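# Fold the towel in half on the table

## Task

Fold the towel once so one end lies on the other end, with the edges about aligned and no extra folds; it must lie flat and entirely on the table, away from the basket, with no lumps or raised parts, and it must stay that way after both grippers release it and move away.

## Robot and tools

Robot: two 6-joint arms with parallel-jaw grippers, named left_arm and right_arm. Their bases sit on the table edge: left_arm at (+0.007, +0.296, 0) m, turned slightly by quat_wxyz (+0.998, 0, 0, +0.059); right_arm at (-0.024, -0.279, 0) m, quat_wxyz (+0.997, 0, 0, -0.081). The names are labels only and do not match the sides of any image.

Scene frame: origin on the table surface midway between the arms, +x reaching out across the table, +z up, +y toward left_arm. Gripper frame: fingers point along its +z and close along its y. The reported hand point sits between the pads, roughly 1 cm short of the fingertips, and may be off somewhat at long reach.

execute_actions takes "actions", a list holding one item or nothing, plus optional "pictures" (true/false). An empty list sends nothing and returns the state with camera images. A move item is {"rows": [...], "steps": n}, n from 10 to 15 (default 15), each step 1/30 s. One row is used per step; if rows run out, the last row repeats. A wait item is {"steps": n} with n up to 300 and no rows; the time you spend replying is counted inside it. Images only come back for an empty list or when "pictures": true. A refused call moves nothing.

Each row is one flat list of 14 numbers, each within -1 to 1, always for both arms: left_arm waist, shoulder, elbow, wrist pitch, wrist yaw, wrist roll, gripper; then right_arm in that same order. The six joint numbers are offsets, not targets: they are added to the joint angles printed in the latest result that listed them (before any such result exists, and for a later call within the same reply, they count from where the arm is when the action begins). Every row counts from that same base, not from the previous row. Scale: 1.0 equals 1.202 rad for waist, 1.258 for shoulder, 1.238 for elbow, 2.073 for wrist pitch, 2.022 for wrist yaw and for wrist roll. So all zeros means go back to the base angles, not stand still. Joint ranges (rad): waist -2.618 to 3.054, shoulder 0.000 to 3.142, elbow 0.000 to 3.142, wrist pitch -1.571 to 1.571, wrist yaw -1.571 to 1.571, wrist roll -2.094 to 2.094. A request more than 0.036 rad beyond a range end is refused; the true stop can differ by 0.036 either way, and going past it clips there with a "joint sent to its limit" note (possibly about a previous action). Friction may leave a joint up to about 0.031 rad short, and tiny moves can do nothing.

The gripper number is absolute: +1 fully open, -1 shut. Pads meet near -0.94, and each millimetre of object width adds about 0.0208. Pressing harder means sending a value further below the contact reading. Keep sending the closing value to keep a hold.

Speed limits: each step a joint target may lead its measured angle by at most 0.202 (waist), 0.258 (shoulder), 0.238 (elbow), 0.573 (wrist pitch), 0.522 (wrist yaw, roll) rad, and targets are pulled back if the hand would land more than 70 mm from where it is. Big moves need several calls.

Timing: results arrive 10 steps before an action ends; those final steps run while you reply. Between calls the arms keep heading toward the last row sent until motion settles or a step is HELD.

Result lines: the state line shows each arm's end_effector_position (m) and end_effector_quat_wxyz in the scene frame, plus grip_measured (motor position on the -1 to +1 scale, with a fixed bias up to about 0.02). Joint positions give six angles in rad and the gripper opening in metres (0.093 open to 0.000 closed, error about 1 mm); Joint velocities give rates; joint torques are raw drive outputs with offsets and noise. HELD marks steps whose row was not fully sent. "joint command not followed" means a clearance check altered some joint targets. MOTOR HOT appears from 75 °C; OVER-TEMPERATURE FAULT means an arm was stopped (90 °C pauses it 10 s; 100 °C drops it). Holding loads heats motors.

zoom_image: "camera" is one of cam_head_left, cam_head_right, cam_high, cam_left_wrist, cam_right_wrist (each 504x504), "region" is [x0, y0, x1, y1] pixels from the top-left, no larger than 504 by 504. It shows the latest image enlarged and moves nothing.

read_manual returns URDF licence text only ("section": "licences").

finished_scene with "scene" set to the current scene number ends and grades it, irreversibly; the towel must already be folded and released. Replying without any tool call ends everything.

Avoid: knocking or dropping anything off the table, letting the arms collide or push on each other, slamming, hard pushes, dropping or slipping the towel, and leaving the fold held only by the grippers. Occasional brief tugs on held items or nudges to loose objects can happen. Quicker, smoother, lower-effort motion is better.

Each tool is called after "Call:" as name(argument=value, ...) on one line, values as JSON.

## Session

Call:
execute_actions(actions=[])

Scene clock: 0.00 s of 6870.00 s.
left_arm: end_effector_position=(+0.3819, +0.3433, +0.3924) grip_measured=+0.994 end_effector_quat_wxyz=(+0.697, -0.046, +0.714, +0.042) | right_arm: end_effector_position=(+0.3478, -0.3322, +0.3946) grip_measured=+0.999 end_effector_quat_wxyz=(+0.700, +0.053, +0.711, -0.043)
Joint positions: left_arm=[ 0.008  1.055  1.035 -0.004  0.002 -0.004  0.093] | right_arm=[ 0.016  1.043  1.03  -0.003 -0.012  0.012  0.093]
Joint velocities: left_arm=[-0.007  0.002 -0.007 -0.022 -0.037 -0.037  0.   ] | right_arm=[-0.002 -0.032  0.007 -0.037  0.007 -0.037  0.   ]
Joint torques (N m, as the arm reports them, + toward a larger angle): no reading
Motor temperatures (°C, as the motors report them): left_arm=[22 25 24 27 24 25] | right_arm=[22 26 26 23 22 21]

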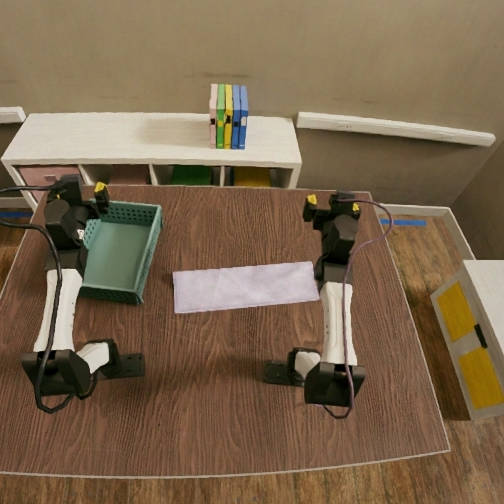

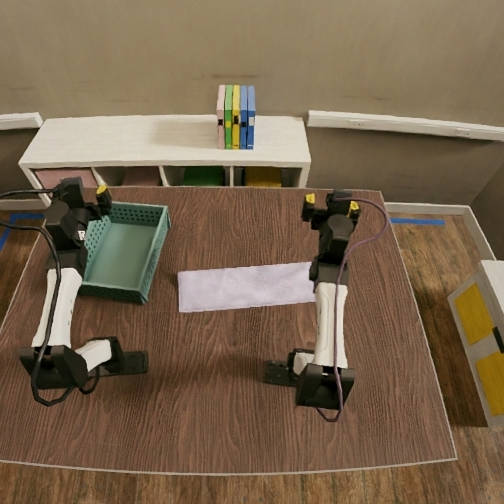

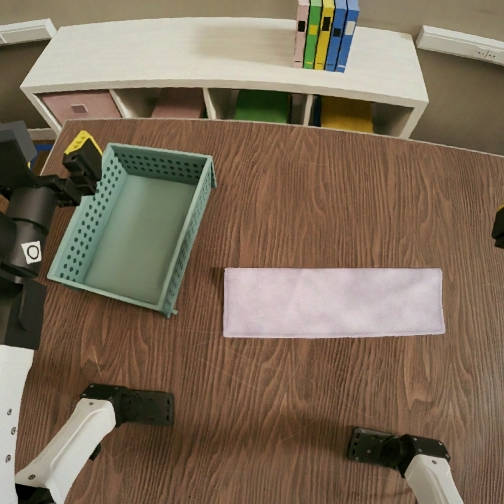

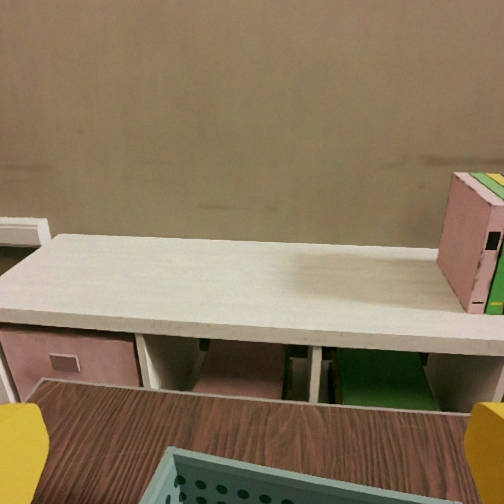

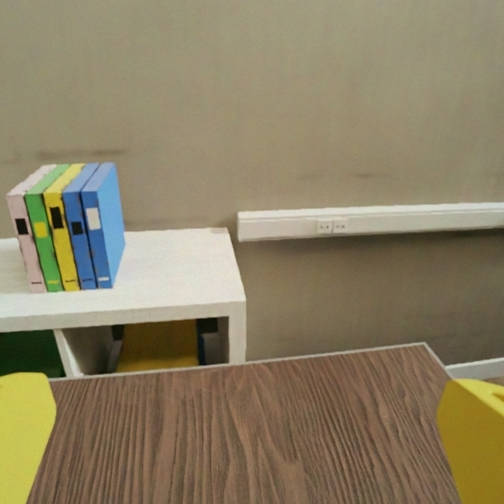

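Call:
zoom_image(camera="cam_high", region=[210, 250, 340, 350])

Call:
zoom_image(camera="cam_high", region=[330, 250, 460, 350])

Call:
zoom_image(camera="cam_head_left", region=[165, 255, 245, 320])

Region (210, 250, 340, 350) of cam_high's 504x504 image, scaled by 3.877, with more detail than that image has; it fills the top 388 rows of this view, and the rest is white.

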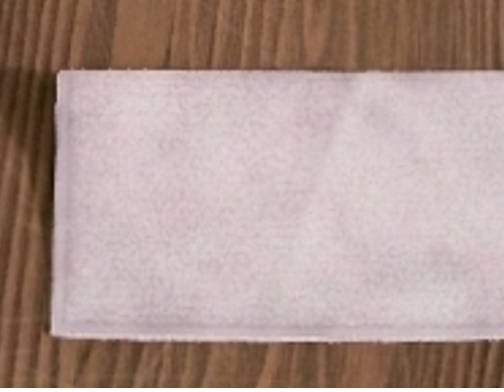

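Region (330, 250, 460, 350) of cam_high's 504x504 image, scaled by 3.877, with more detail than that image has; it fills the top 388 rows of this view, and the rest is white.

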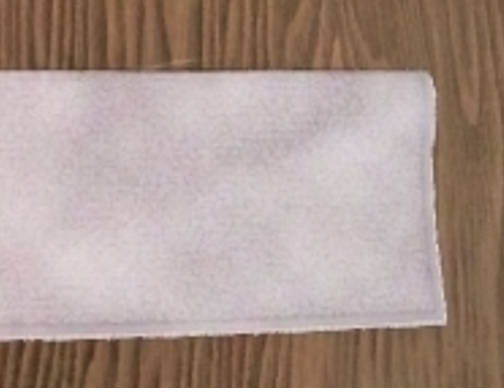

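Region (165, 255, 245, 320) of cam_head_left's 504x504 image, scaled by 6.300, with more detail than that image has; it fills the top 410 rows of this view, and the rest is white.

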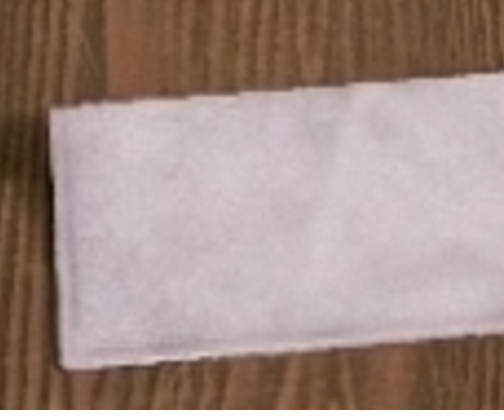

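Call:
execute_actions(actions=[{"rows": [[-0.772,0,-0.09,-0.435,0,0.768,-0.1,-0.109,0.295,-0.14,-0.352,0,0.168,-0.1]], "steps": 15}])

Call:
execute_actions(actions=[{"steps": 18}])

Scene clock: 3.23 s of 6870.00 s.
left_arm: end_effector_position=(+0.3773, +0.2908, +0.3285) grip_measured=-0.076 end_effector_quat_wxyz=(+0.605, +0.092, +0.788, +0.065) | right_arm: end_effector_position=(+0.3591, -0.3503, +0.3351) grip_measured=-0.073 end_effector_quat_wxyz=(+0.629, +0.103, +0.770, -0.027)
Joint positions: left_arm=[-0.135  1.052  1.006 -0.216 -0.007  0.221  0.042] | right_arm=[-0.027  1.109  1.01  -0.109 -0.014  0.088  0.042]
Joint velocities: left_arm=[-0.984 -0.012 -0.276 -1.516  0.051  1.385 -0.047] | right_arm=[-0.222  0.623 -0.247 -0.842  0.007  0.476 -0.048]
Joint torques (N m, as the arm reports them, + toward a larger angle): left_arm=[-0.43 -2.8   7.06  2.1   0.09 -0.13] | right_arm=[-0.3  -1.72  5.6   2.24  0.08  0.  ]
Motor temperatures (°C, as the motors report them): left_arm=[22 25 25 29 24 25] | right_arm=[22 26 26 24 22 21]
Steps of this call (steps 1 to 90: nothing new was sent; then 0.07 s passed at rest; steps 91 to 95: the first 5 steps of this action). Readings (joint positions):
91: left_arm=[-0.005 1.054 1.034 -0.030 -0.006 0.033] | right_arm=[0.011 1.048 1.029 -0.015 -0.014 0.026]
92: left_arm=[-0.033 1.052 1.031 -0.071 -0.008 0.079] | right_arm=[0.002 1.057 1.029 -0.034 -0.014 0.042]
94: left_arm=[-0.100 1.052 1.016 -0.164 -0.008 0.173] | right_arm=[-0.018 1.089 1.018 -0.082 -0.014 0.074]
95: the state above

Scene clock: 3.83 s of 6870.00 s.
left_arm: end_effector_position=(+0.1952, +0.0995, +0.1721) grip_measured=-0.098 end_effector_quat_wxyz=(+0.274, +0.863, +0.416, +0.085) | right_arm: end_effector_position=(+0.2572, -0.3549, +0.0629) grip_measured=-0.097 end_effector_quat_wxyz=(+0.149, +0.291, +0.945, +0.011)
Joint positions: left_arm=[-0.918  1.052  0.939 -0.876  0.01   1.439  0.04 ] | right_arm=[-0.108  1.419  0.856 -0.708 -0.014  0.327  0.041]
Joint velocities: left_arm=[-0.002  0.002 -0.007 -0.11  -0.037  0.681 -0.001] | right_arm=[-0.012  0.002 -0.012 -0.198  0.007  0.037 -0.001]
Joint torques (N m, as the arm reports them, + toward a larger angle): left_arm=[-0.12 -2.14  6.82  1.32  0.02 -0.1 ] | right_arm=[-0.37 -5.09  6.55  1.1   0.09  0.01]
Motor temperatures (°C, as the motors report them): left_arm=[22 25 25 29 24 25] | right_arm=[22 26 26 25 22 21]
Kept back: nothing.
Steps of this call (steps 1 to 10: the last 10 steps of your previous action; steps 11 to 18: the robot went on to your last target). Readings (joint positions):
1: left_arm=[-0.171 1.052 0.997 -0.271 -0.007 0.271] | right_arm=[-0.034 1.132 1.002 -0.140 -0.014 0.103]
2: left_arm=[-0.209 1.052 0.989 -0.327 -0.007 0.323] | right_arm=[-0.042 1.157 0.993 -0.172 -0.014 0.116]
4: left_arm=[-0.288 1.052 0.976 -0.444 -0.007 0.434] | right_arm=[-0.054 1.210 0.975 -0.239 -0.014 0.143]
8: left_arm=[-0.503 1.052 0.953 -0.659 -0.008 0.736] | right_arm=[-0.079 1.317 0.932 -0.391 -0.014 0.206]
18: the state above

Call:
execute_actions(actions=[{"rows": [[0,0.325,-0.01,-0.015,0,0.055,-0.1,0,0,0,-0.012,0,0.012,-0.1]], "steps": 15}])

Call:
execute_actions(actions=[{"steps": 15}], pictures=true)

Scene clock: 4.30 s of 6870.00 s.
left_arm: end_effector_position=(+0.1992, +0.0954, +0.0879) grip_measured=-0.098 end_effector_quat_wxyz=(+0.116, +0.914, +0.387, +0.040) | right_arm: end_effector_position=(+0.2529, -0.3537, +0.0615) grip_measured=-0.097 end_effector_quat_wxyz=(+0.140, +0.299, +0.944, +0.012)
Joint positions: left_arm=[-0.918  1.388  0.948 -0.885  0.01   1.539  0.04 ] | right_arm=[-0.108  1.419  0.856 -0.727 -0.014  0.343  0.041]
Joint velocities: left_arm=[-0.007  2.083 -0.134  0.007  0.066  0.066  0.   ] | right_arm=[-0.007 -0.027 -0.007 -0.007  0.037 -0.066 -0.   ]
Joint torques (N m, as the arm reports them, + toward a larger angle): left_arm=[ 0.13 -9.29  6.34  0.58  0.13 -0.08] | right_arm=[ 0.16 -4.75  6.42  1.    0.08  0.  ]
Motor temperatures (°C, as the motors report them): left_arm=[22 25 25 29 24 25] | right_arm=[22 26 26 25 22 21]
Steps of this call (steps 1 to 9: the robot went on to your last target; steps 10 to 14: the first 5 steps of this action). Readings (joint positions):
10: left_arm=[-0.918 1.082 0.943 -0.899 0.010 1.533] | right_arm=[-0.108 1.419 0.856 -0.726 -0.014 0.342]
11: left_arm=[-0.918 1.142 0.949 -0.894 0.010 1.535] | right_arm=[-0.108 1.419 0.856 -0.726 -0.014 0.343]
13: left_arm=[-0.918 1.309 0.949 -0.886 0.010 1.537] | right_arm=[-0.108 1.419 0.856 -0.727 -0.014 0.343]
14: the state above

Scene clock: 4.80 s of 6870.00 s.
left_arm: end_effector_position=(+0.1890, +0.1059, +0.0574) grip_measured=-0.098 end_effector_quat_wxyz=(+0.055, +0.920, +0.387, +0.016) | right_arm: end_effector_position=(+0.2528, -0.3537, +0.0615) grip_measured=-0.097 end_effector_quat_wxyz=(+0.140, +0.299, +0.944, +0.012)
Joint positions: left_arm=[-0.918  1.48   0.925 -0.901  0.01   1.544  0.04 ] | right_arm=[-0.108  1.419  0.856 -0.727 -0.014  0.344  0.041]
Joint velocities: left_arm=[-0.007  0.012 -0.002 -0.022 -0.051  0.037  0.   ] | right_arm=[ 0.002 -0.017  0.007  0.051 -0.007 -0.051  0.   ]
Joint torques (N m, as the arm reports them, + toward a larger angle): left_arm=[ 0.01 -6.8   7.34  0.49  0.12 -0.07] | right_arm=[ 0.16 -4.75  6.42  1.    0.08  0.  ]
Motor temperatures (°C, as the motors report them): left_arm=[22 25 25 29 24 25] | right_arm=[22 26 27 25 22 21]
Kept back: nothing.
Steps of this call (steps 1 to 10: the last 10 steps of your previous action; steps 11 to 15: the robot went on to your last target). Readings (joint positions):
1: left_arm=[-0.918 1.445 0.942 -0.885 0.010 1.539] | right_arm=[-0.108 1.419 0.856 -0.727 -0.014 0.343]
2: left_arm=[-0.918 1.477 0.933 -0.886 0.010 1.540] | right_arm=[-0.108 1.419 0.856 -0.727 -0.014 0.343]
4: left_arm=[-0.918 1.488 0.925 -0.899 0.010 1.542] | right_arm=[-0.108 1.419 0.856 -0.727 -0.014 0.344]
8: left_arm=[-0.918 1.480 0.925 -0.901 0.010 1.543] | right_arm=[-0.108 1.419 0.856 -0.727 -0.014 0.344]
15: the state above

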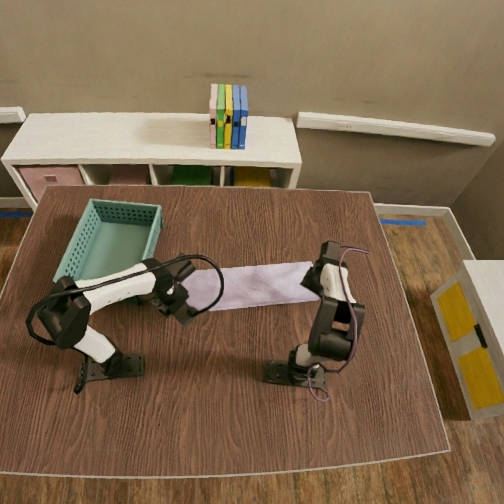

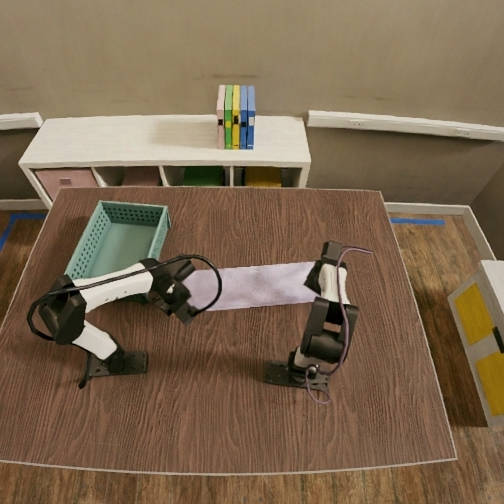

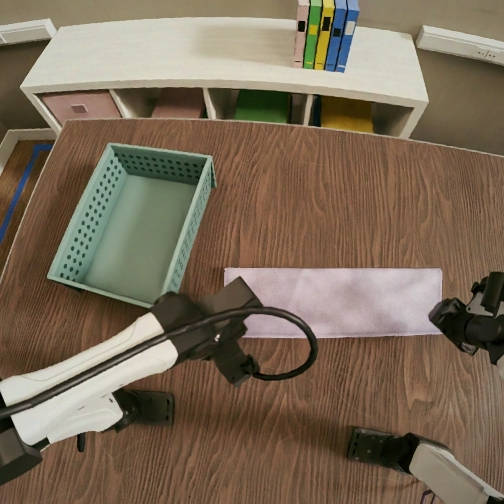

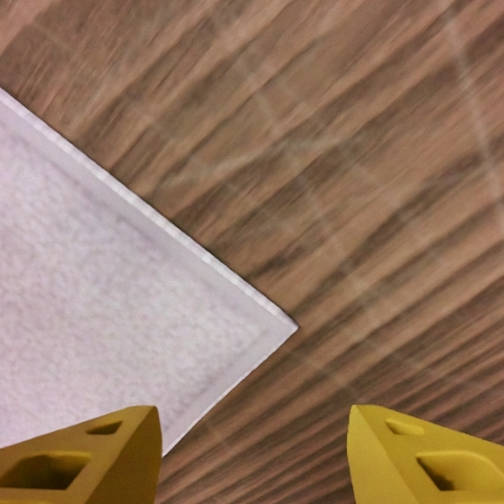

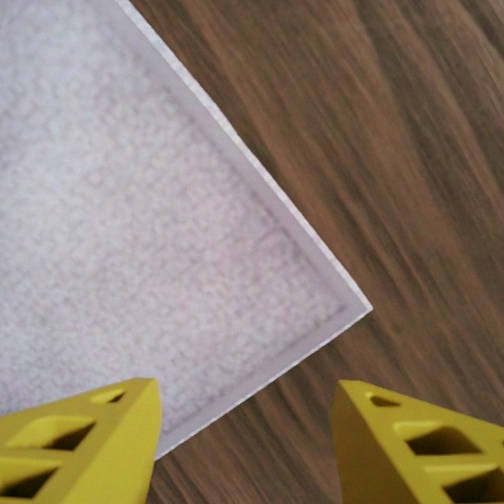

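Call:
execute_actions(actions=[{"rows": [[0,0.008,-0.026,0.03,0,0,-0.1,-0.03,0.015,-0.02,0.02,0,0,-0.1],[0,0.016,-0.052,0.06,0,0,-0.1,-0.05,0.03,-0.04,0.04,0,0,-0.1],[0,0.024,-0.078,0.085,0,0,-0.1,-0.074,0.045,-0.06,0.06,0,0,-0.1],[0,0.032,-0.104,0.095,0,0,-0.1,-0.074,0.062,-0.081,0.08,0,0,-0.1]], "steps": 15}])

Call:
execute_actions(actions=[{"steps": 15}], pictures=true)

Scene clock: 6.67 s of 6870.00 s.
left_arm: end_effector_position=(+0.1902, +0.1047, +0.0392) grip_measured=-0.098 end_effector_quat_wxyz=(+0.068, +0.919, +0.387, +0.021) | right_arm: end_effector_position=(+0.2492, -0.3742, +0.0430) grip_measured=-0.097 end_effector_quat_wxyz=(+0.142, +0.333, +0.932, +0.008)
Joint positions: left_arm=[-0.918  1.488  0.851 -0.791  0.01   1.544  0.04 ] | right_arm=[-0.181  1.455  0.807 -0.639 -0.016  0.344  0.041]
Joint velocities: left_arm=[-0.002  0.242 -0.618  0.432  0.022 -0.037  0.   ] | right_arm=[-0.374  0.52  -0.505  0.535 -0.037 -0.037 -0.001]
Joint torques (N m, as the arm reports them, + toward a larger angle): left_arm=[ 0.04 -3.85  5.65  0.7   0.12 -0.11] | right_arm=[ 0.8  -4.06  4.69  1.05  0.04 -0.08]
Motor temperatures (°C, as the motors report them): left_arm=[22 25 25 29 24 25] | right_arm=[22 26 27 24 22 21]
Steps of this call (steps 1 to 15: the robot went on to your last target; steps 16 to 51: nothing new was sent; steps 52 to 56: the first 5 steps of this action). Readings (joint positions):
52: left_arm=[-0.918 1.480 0.922 -0.895 0.010 1.544] | right_arm=[-0.113 1.419 0.856 -0.725 -0.015 0.344]
53: left_arm=[-0.918 1.480 0.914 -0.875 0.010 1.544] | right_arm=[-0.124 1.421 0.851 -0.713 -0.016 0.344]
55: left_arm=[-0.918 1.482 0.873 -0.813 0.010 1.544] | right_arm=[-0.165 1.439 0.824 -0.661 -0.017 0.344]
56: the state above

Scene clock: 7.17 s of 6870.00 s.
left_arm: end_effector_position=(+0.1900, +0.1048, +0.0244) grip_measured=-0.098 end_effector_quat_wxyz=(+0.069, +0.919, +0.387, +0.022) | right_arm: end_effector_position=(+0.2431, -0.3761, +0.0233) grip_measured=-0.097 end_effector_quat_wxyz=(+0.128, +0.340, +0.932, +0.006)
Joint positions: left_arm=[-0.918  1.512  0.809 -0.723  0.01   1.544  0.04 ] | right_arm=[-0.194  1.494  0.763 -0.583 -0.015  0.344  0.041]
Joint velocities: left_arm=[ 0.002 -0.017 -0.007  0.037  0.007 -0.051 -0.001] | right_arm=[ 0.002  0.017 -0.002  0.081 -0.007  0.022 -0.001]
Joint torques (N m, as the arm reports them, + toward a larger angle): left_arm=[ 0.04 -4.78  5.79  0.78  0.12 -0.13] | right_arm=[-0.1  -4.87  5.46  1.21  0.09 -0.08]
Motor temperatures (°C, as the motors report them): left_arm=[22 25 25 29 24 25] | right_arm=[22 26 27 25 22 21]
Kept back: nothing.
Steps of this call (steps 1 to 10: the last 10 steps of your previous action; steps 11 to 15: the robot went on to your last target). Readings (joint positions):
1: left_arm=[-0.918 1.496 0.833 -0.778 0.010 1.544] | right_arm=[-0.190 1.471 0.791 -0.626 -0.015 0.344]
2: left_arm=[-0.918 1.504 0.820 -0.771 0.010 1.544] | right_arm=[-0.194 1.483 0.778 -0.620 -0.015 0.344]
4: left_arm=[-0.918 1.512 0.809 -0.760 0.010 1.544] | right_arm=[-0.194 1.494 0.765 -0.616 -0.015 0.344]
8: left_arm=[-0.918 1.512 0.809 -0.737 0.010 1.544] | right_arm=[-0.194 1.494 0.763 -0.597 -0.015 0.344]
15: the state above

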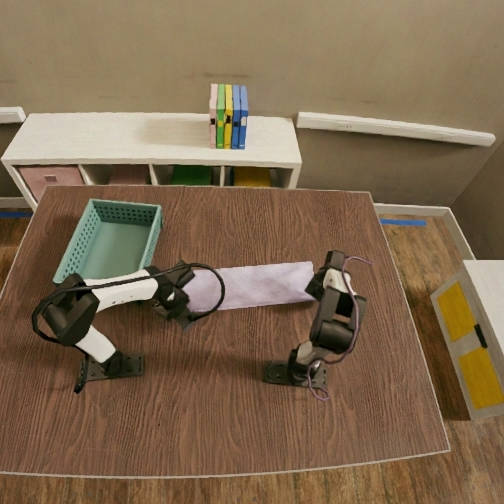

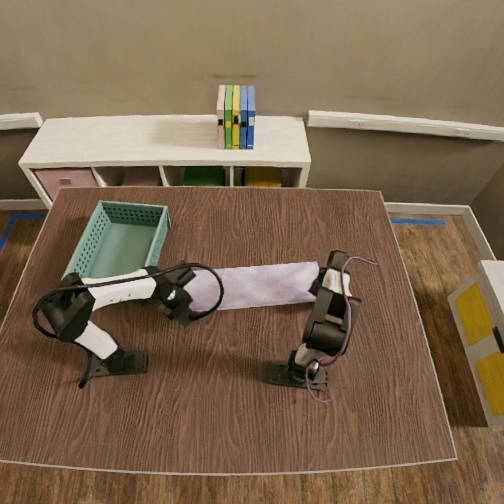

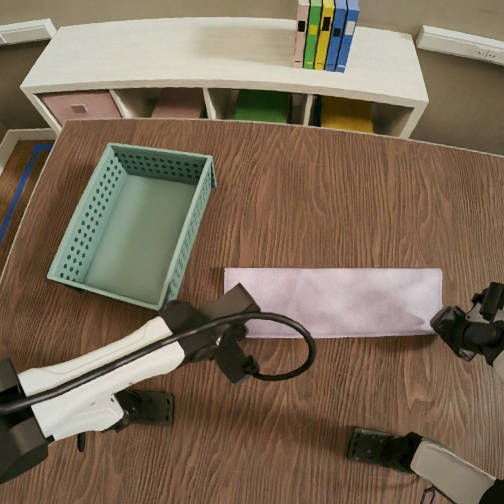

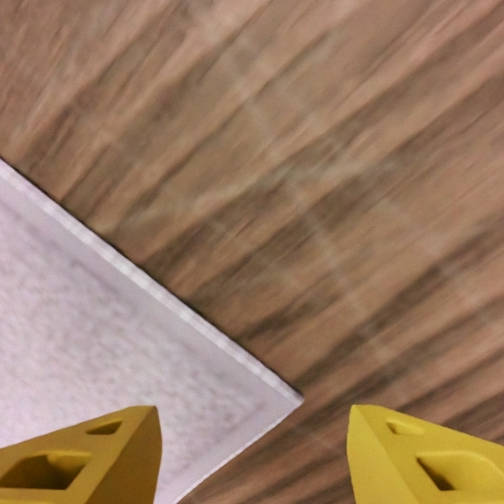

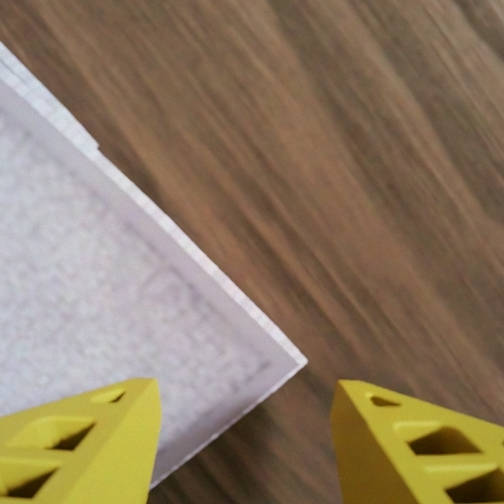

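Call:
execute_actions(actions=[{"rows": [[-0.025,0,0,0.01,0,0,-0.1,-0.01,-0.02,0,0.02,0,0,-0.1],[-0.025,0,0,0.01,0,0,-0.1,-0.01,-0.02,0,0.035,0,0,-0.1],[-0.025,0,0,0.015,0,0,-0.1,-0.01,-0.02,0,0.04,0,0,-0.1],[-0.025,0,0,0.015,0,0,-0.1,-0.01,-0.02,0,0.04,0,0,-0.1],[-0.025,0.02,0,0.02,0,0,-0.1,-0.01,0,0,0.04,0,0,-0.1],[-0.025,0.03,0,0.02,0,0,-0.1,-0.01,0.02,0,0.04,0,0,-0.1],[-0.025,0.04,0,0.02,0,0,-0.1,-0.01,0.035,0,0.043,0,0,-0.1],[-0.025,0.055,0,0.02,0,0,-0.1,-0.01,0.05,0,0.046,0,0,-0.1]], "steps": 15}])

Call:
execute_actions(actions=[{"steps": 15}], pictures=true)

Scene clock: 8.23 s of 6870.00 s.
left_arm: end_effector_position=(+0.1874, +0.0994, +0.0247) grip_measured=-0.098 end_effector_quat_wxyz=(+0.073, +0.923, +0.377, +0.023) | right_arm: end_effector_position=(+0.2511, -0.3802, +0.0258) grip_measured=-0.097 end_effector_quat_wxyz=(+0.147, +0.340, +0.929, +0.006)
Joint positions: left_arm=[-0.939  1.512  0.809 -0.714  0.01   1.544  0.04 ] | right_arm=[-0.198  1.494  0.763 -0.545 -0.015  0.344  0.041]
Joint velocities: left_arm=[-0.042  0.002  0.012  0.11   0.022 -0.037  0.001] | right_arm=[ 0.002  0.012  0.012  0.227  0.007 -0.11   0.   ]
Joint torques (N m, as the arm reports them, + toward a larger angle): left_arm=[-0.53 -3.51  6.88  0.8   0.12 -0.12] | right_arm=[-0.42 -5.07  6.06  1.23  0.08 -0.08]
Motor temperatures (°C, as the motors report them): left_arm=[22 25 25 29 24 25] | right_arm=[22 26 27 25 22 21]
Steps of this call (steps 1 to 15: the robot went on to your last target; steps 16 to 27: nothing new was sent; steps 28 to 32: the first 5 steps of this action). Readings (joint positions):
28: left_arm=[-0.921 1.512 0.809 -0.720 0.010 1.544] | right_arm=[-0.195 1.494 0.763 -0.578 -0.015 0.344]
29: left_arm=[-0.927 1.512 0.809 -0.719 0.010 1.544] | right_arm=[-0.196 1.494 0.763 -0.572 -0.015 0.344]
31: left_arm=[-0.937 1.512 0.809 -0.716 0.010 1.544] | right_arm=[-0.198 1.494 0.763 -0.553 -0.015 0.344]
32: the state above

Scene clock: 8.73 s of 6870.00 s.
left_arm: end_effector_position=(+0.1861, +0.1006, +0.0109) grip_measured=-0.098 end_effector_quat_wxyz=(+0.054, +0.924, +0.377, +0.015) | right_arm: end_effector_position=(+0.2543, -0.3815, +0.0133) grip_measured=-0.097 end_effector_quat_wxyz=(+0.138, +0.341, +0.930, +0.006)
Joint positions: left_arm=[-0.94   1.57   0.809 -0.698  0.01   1.544  0.04 ] | right_arm=[-0.198  1.549  0.763 -0.507 -0.015  0.344  0.041]
Joint velocities: left_arm=[-0.012  0.007  0.002 -0.051  0.037  0.022 -0.001] | right_arm=[-0.002  0.002 -0.002  0.125 -0.007 -0.081 -0.   ]
Joint torques (N m, as the arm reports them, + toward a larger angle): left_arm=[-0.72 -4.86  6.64  0.67  0.12 -0.11] | right_arm=[-0.49 -4.79  5.91  1.25  0.08 -0.08]
Motor temperatures (°C, as the motors report them): left_arm=[22 25 25 29 24 25] | right_arm=[22 26 27 25 22 21]
Kept back: nothing.
Steps of this call (steps 1 to 10: the last 10 steps of your previous action; steps 11 to 15: the robot went on to your last target). Readings (joint positions):
1: left_arm=[-0.940 1.515 0.809 -0.710 0.010 1.544] | right_arm=[-0.198 1.496 0.763 -0.539 -0.015 0.344]
2: left_arm=[-0.940 1.522 0.809 -0.706 0.010 1.544] | right_arm=[-0.198 1.501 0.763 -0.532 -0.015 0.344]
4: left_arm=[-0.940 1.546 0.809 -0.700 0.010 1.544] | right_arm=[-0.198 1.524 0.763 -0.518 -0.015 0.344]
8: left_arm=[-0.940 1.570 0.809 -0.700 0.010 1.544] | right_arm=[-0.198 1.549 0.763 -0.515 -0.015 0.344]
15: the state above

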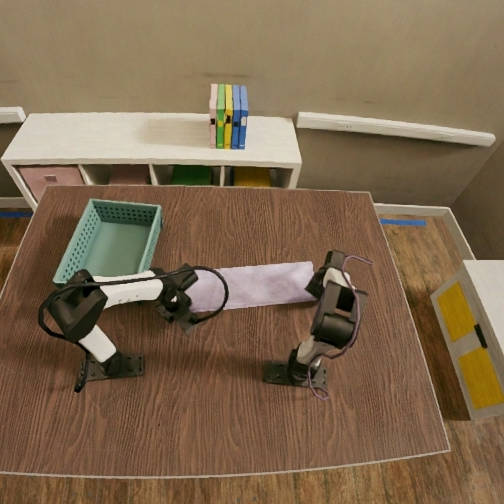

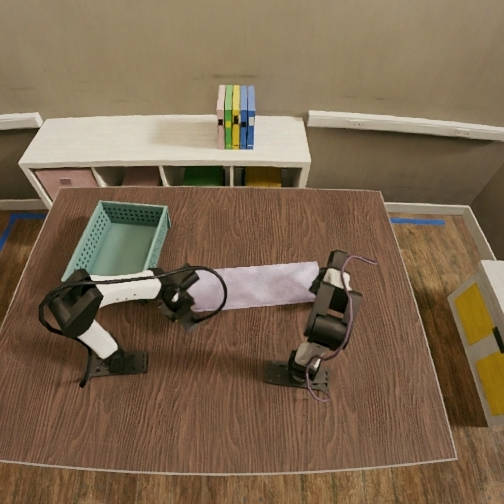

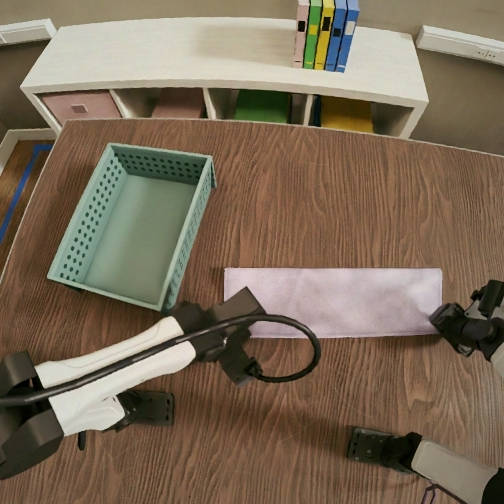

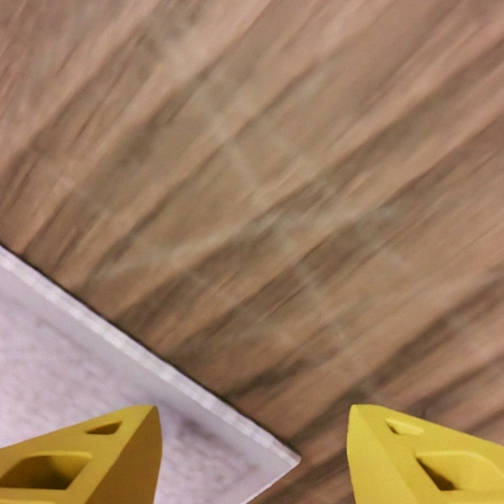

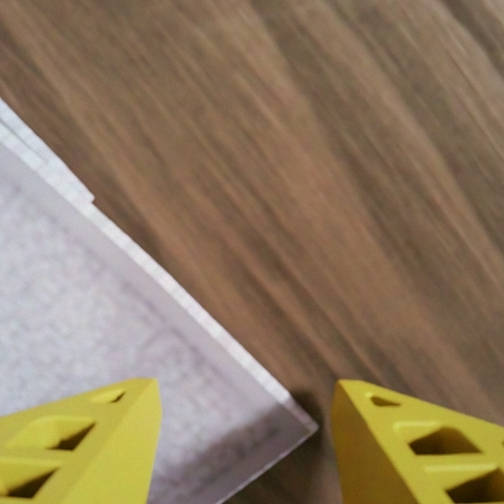

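Call:
execute_actions(actions=[{"rows": [[0,0.03,0,0.005,0,0,-0.1,0,0.03,0,0.005,0,0,-0.1],[0,0.03,0,0.005,0,0,-0.1,0,0.03,0,0.005,0,0,-0.1],[0,0.03,0,0.005,0,0,-0.1,0,0.03,0,0.005,0,0,-0.1],[0,0.03,0,0.005,0,0,-0.1,0,0.03,0,0.005,0,0,-0.1],[0,0.03,0,0.005,0,0,-0.1,0,0.03,0,0.005,0,0,-0.1],[0,0.03,0,0.005,0,0,-0.2,0,0.03,0,0.005,0,0,-0.2],[0,0.03,0,0.005,0,0,-0.3,0,0.03,0,0.005,0,0,-0.3],[0,0.03,0,0.005,0,0,-0.4,0,0.03,0,0.005,0,0,-0.4],[0,0.03,0,0.005,0,0,-0.5,0,0.03,0,0.005,0,0,-0.5],[0,0.03,0,0.005,0,0,-0.6,0,0.03,0,0.005,0,0,-0.6],[0,0.03,0,0.005,0,0,-0.7,0,0.03,0,0.005,0,0,-0.7],[0,0.03,0,0.005,0,0,-0.8,0,0.03,0,0.005,0,0,-0.8],[0,0.03,0,0.005,0,0,-0.9,0,0.03,0,0.005,0,0,-0.9],[0,0.03,0,0.005,0,0,-1,0,0.03,0,0.005,0,0,-1]], "steps": 15}])

Call:
execute_actions(actions=[{"steps": 15}], pictures=true)

Scene clock: 9.70 s of 6870.00 s.
left_arm: end_effector_position=(+0.1854, +0.1014, +0.0076) grip_measured=-0.099 end_effector_quat_wxyz=(+0.048, +0.925, +0.378, +0.013) | right_arm: end_effector_position=(+0.2539, -0.3814, +0.0095) grip_measured=-0.097 end_effector_quat_wxyz=(+0.133, +0.341, +0.930, +0.006)
Joint positions: left_arm=[-0.94   1.584  0.809 -0.696  0.01   1.544  0.04 ] | right_arm=[-0.198  1.564  0.763 -0.503 -0.015  0.344  0.041]
Joint velocities: left_arm=[-0.017 -0.017  0.002 -0.037 -0.022  0.007 -0.001] | right_arm=[ 0.002 -0.012 -0.002 -0.066  0.007 -0.007  0.   ]
Joint torques (N m, as the arm reports them, + toward a larger angle): left_arm=[ 0.04 -3.95  6.64  0.59  0.13 -0.13] | right_arm=[ 0.21 -3.76  5.85  1.09  0.09 -0.08]
Motor temperatures (°C, as the motors report them): left_arm=[22 25 25 29 24 25] | right_arm=[22 26 27 25 22 21]
Steps of this call (steps 1 to 15: the robot went on to your last target; steps 16 to 24: nothing new was sent; steps 25 to 29: the first 5 steps of this action). Readings (joint positions):
25: left_arm=[-0.940 1.573 0.809 -0.697 0.010 1.544] | right_arm=[-0.198 1.552 0.763 -0.506 -0.015 0.344]
26: left_arm=[-0.940 1.578 0.809 -0.696 0.010 1.544] | right_arm=[-0.198 1.558 0.763 -0.504 -0.015 0.344]
28: left_arm=[-0.940 1.584 0.809 -0.696 0.010 1.544] | right_arm=[-0.198 1.564 0.763 -0.503 -0.015 0.344]
29: the state above

Scene clock: 10.20 s of 6870.00 s.
left_arm: end_effector_position=(+0.1869, +0.0999, +0.0078) grip_measured=-0.998 end_effector_quat_wxyz=(+0.052, +0.924, +0.377, +0.015) | right_arm: end_effector_position=(+0.2572, -0.3799, +0.0103) grip_measured=-0.988 end_effector_quat_wxyz=(+0.139, +0.340, +0.930, +0.013)
Joint positions: left_arm=[-0.94   1.584  0.809 -0.688  0.01   1.544  0.   ] | right_arm=[-0.197  1.564  0.763 -0.492 -0.028  0.344  0.   ]
Joint velocities: left_arm=[-0.002 -0.022  0.017 -0.022 -0.022 -0.022  0.   ] | right_arm=[-0.007  0.012  0.012 -0.037  0.022 -0.022  0.   ]
Joint torques (N m, as the arm reports them, + toward a larger angle): left_arm=[ 0.06 -3.96  6.62  0.54  0.12 -0.11] | right_arm=[ 0.11 -3.77  5.88  1.    0.2  -0.08]
Motor temperatures (°C, as the motors report them): left_arm=[22 25 25 29 24 25] | right_arm=[22 26 27 25 22 21]
Kept back: nothing.
Steps of this call (steps 1 to 10: the last 10 steps of your previous action; steps 11 to 15: the robot went on to your last target). Readings (joint positions):
1: left_arm=[-0.940 1.584 0.809 -0.699 0.010 1.544] | right_arm=[-0.198 1.564 0.763 -0.503 -0.011 0.344]
2: left_arm=[-0.940 1.584 0.809 -0.705 0.010 1.544] | right_arm=[-0.198 1.564 0.763 -0.504 -0.006 0.344]
4: left_arm=[-0.940 1.584 0.809 -0.705 0.010 1.544] | right_arm=[-0.198 1.564 0.763 -0.500 -0.011 0.344]
8: left_arm=[-0.940 1.584 0.809 -0.688 0.010 1.544] | right_arm=[-0.198 1.564 0.763 -0.493 -0.028 0.344]
15: the state above

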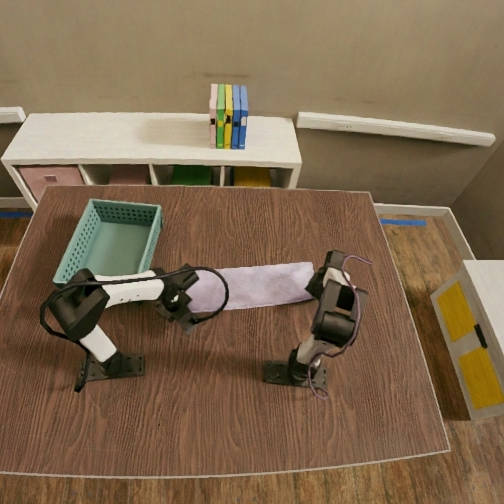

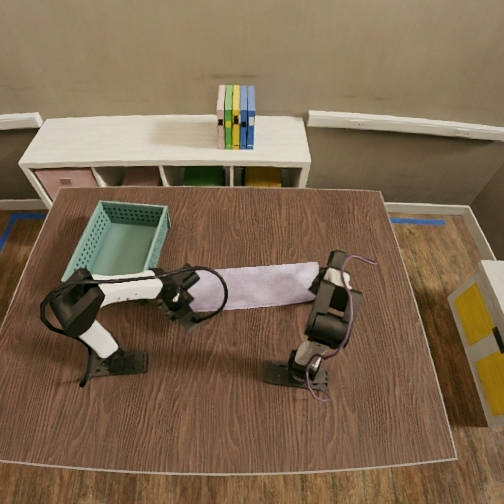

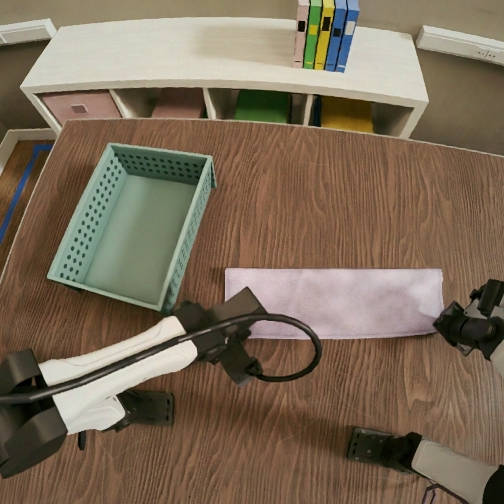

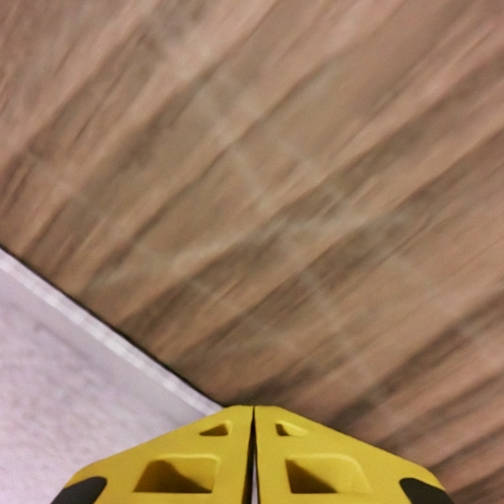

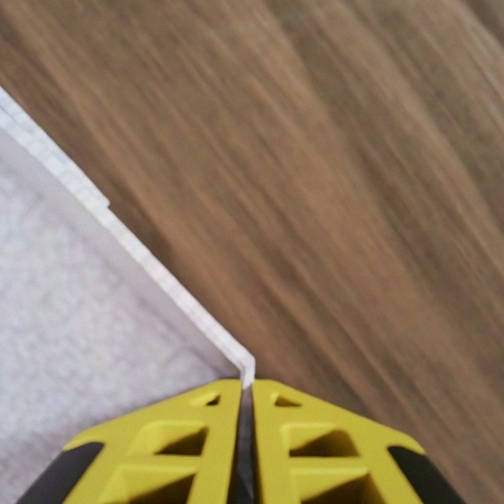

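Call:
execute_actions(actions=[{"rows": [[0,-0.03,0,0,0,0,-0.7,0,-0.03,0,0,0,0,-1],[0,-0.06,0,0,0,0,-0.4,0,-0.06,0,0,0,0,-1],[0,-0.06,0,0.01,0,0,-0.1,0.02,-0.07,0,0,0,0,-1],[0,-0.06,0,0.015,0,0,-0.1,0.04,-0.07,0,0,0,0,-1],[0,-0.06,0,0.02,0,0,-0.1,0.055,-0.07,0,0,0,0,-1]], "steps": 15}])

Call:
execute_actions(actions=[{"steps": 13}], pictures=true)

Scene clock: 10.83 s of 6870.00 s.
left_arm: end_effector_position=(+0.1915, +0.0948, +0.0210) grip_measured=-0.113 end_effector_quat_wxyz=(+0.080, +0.923, +0.377, +0.025) | right_arm: end_effector_position=(+0.2639, -0.3750, +0.0271) grip_measured=-0.988 end_effector_quat_wxyz=(+0.166, +0.327, +0.930, +0.014)
Joint positions: left_arm=[-0.94   1.532  0.809 -0.68   0.01   1.544  0.04 ] | right_arm=[-0.173  1.503  0.763 -0.496 -0.026  0.344  0.   ]
Joint velocities: left_arm=[ 0.002 -0.256 -0.002  0.139 -0.051  0.022  0.023] | right_arm=[ 0.476 -0.349 -0.012  0.022  0.037 -0.037  0.   ]
Joint torques (N m, as the arm reports them, + toward a larger angle): left_arm=[ 0.08 -6.11  6.92  0.77  0.13 -0.12] | right_arm=[ 1.33 -5.58  6.15  1.2   0.04 -0.1 ]
Motor temperatures (°C, as the motors report them): left_arm=[22 25 25 28 24 25] | right_arm=[22 26 27 25 22 21]
Steps of this call (steps 1 to 14: the robot went on to your last target; steps 15 to 19: the first 5 steps of this action). Readings (joint positions):
15: left_arm=[-0.940 1.581 0.809 -0.688 0.010 1.544] | right_arm=[-0.197 1.560 0.763 -0.492 -0.028 0.344]
16: left_arm=[-0.940 1.572 0.809 -0.688 0.010 1.544] | right_arm=[-0.197 1.550 0.763 -0.494 -0.028 0.344]
18: left_arm=[-0.940 1.543 0.809 -0.685 0.010 1.544] | right_arm=[-0.187 1.517 0.763 -0.497 -0.027 0.344]
19: the state above

Scene clock: 11.27 s of 6870.00 s.
left_arm: end_effector_position=(+0.1949, +0.0912, +0.0243) grip_measured=-0.101 end_effector_quat_wxyz=(+0.092, +0.922, +0.376, +0.030) | right_arm: end_effector_position=(+0.2685, -0.3648, +0.0313) grip_measured=-0.988 end_effector_quat_wxyz=(+0.174, +0.309, +0.935, +0.017)
Joint positions: left_arm=[-0.94   1.522  0.809 -0.663  0.01   1.544  0.04 ] | right_arm=[-0.137  1.488  0.763 -0.496 -0.026  0.344  0.   ]
Joint velocities: left_arm=[-0.017 -0.012 -0.012 -0.051 -0.022 -0.037 -0.001] | right_arm=[ 0.007 -0.007 -0.012 -0.007 -0.022  0.037  0.   ]
Joint torques (N m, as the arm reports them, + toward a larger angle): left_arm=[-0.01 -6.75  6.97  0.86  0.12 -0.12] | right_arm=[ 0.58 -6.07  6.19  1.26  0.06 -0.08]
Motor temperatures (°C, as the motors report them): left_arm=[22 25 25 28 24 25] | right_arm=[22 26 27 25 22 21]
Kept back: nothing.
Steps of this call (steps 1 to 10: the last 10 steps of your previous action; steps 11 to 13: the robot went on to your last target). Readings (joint positions):
1: left_arm=[-0.940 1.525 0.809 -0.675 0.010 1.544] | right_arm=[-0.158 1.494 0.763 -0.496 -0.026 0.344]
2: left_arm=[-0.940 1.523 0.809 -0.671 0.010 1.544] | right_arm=[-0.146 1.489 0.763 -0.496 -0.026 0.344]
4: left_arm=[-0.940 1.522 0.809 -0.667 0.010 1.544] | right_arm=[-0.137 1.488 0.763 -0.496 -0.026 0.344]
8: left_arm=[-0.940 1.522 0.809 -0.664 0.010 1.544] | right_arm=[-0.137 1.488 0.763 -0.496 -0.026 0.344]
13: the state above

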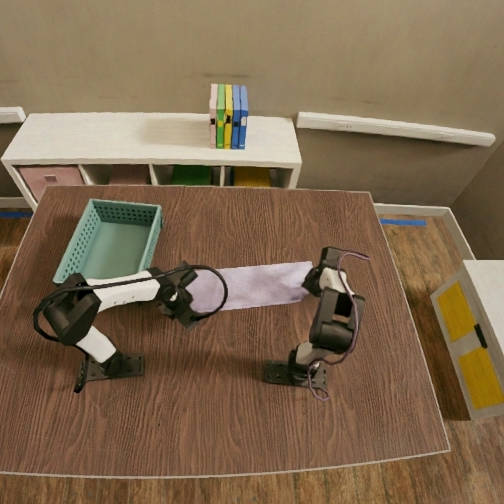

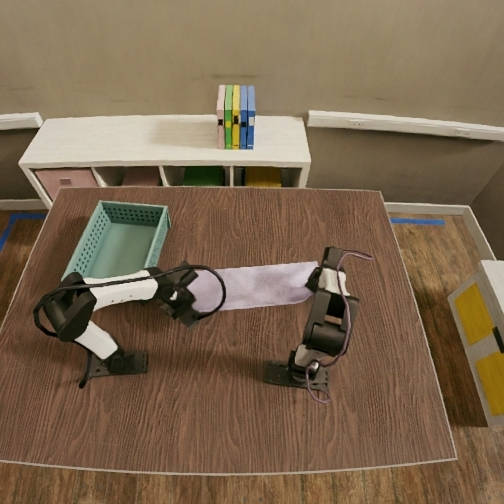

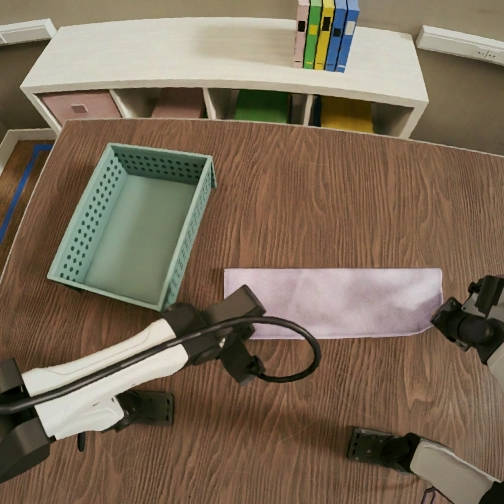

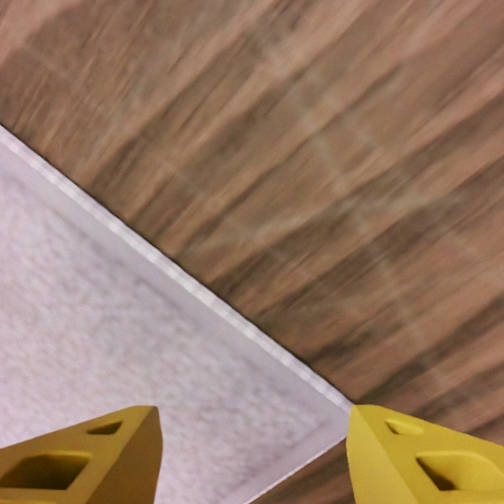

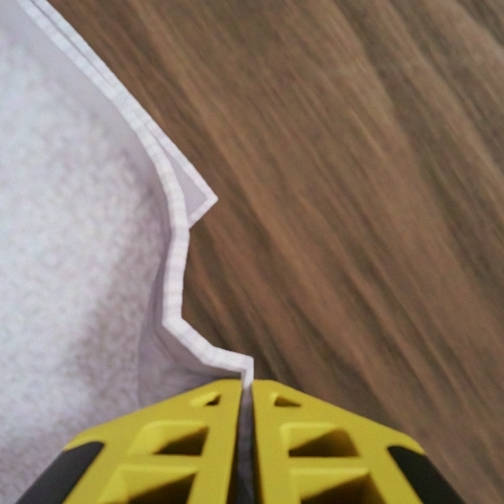

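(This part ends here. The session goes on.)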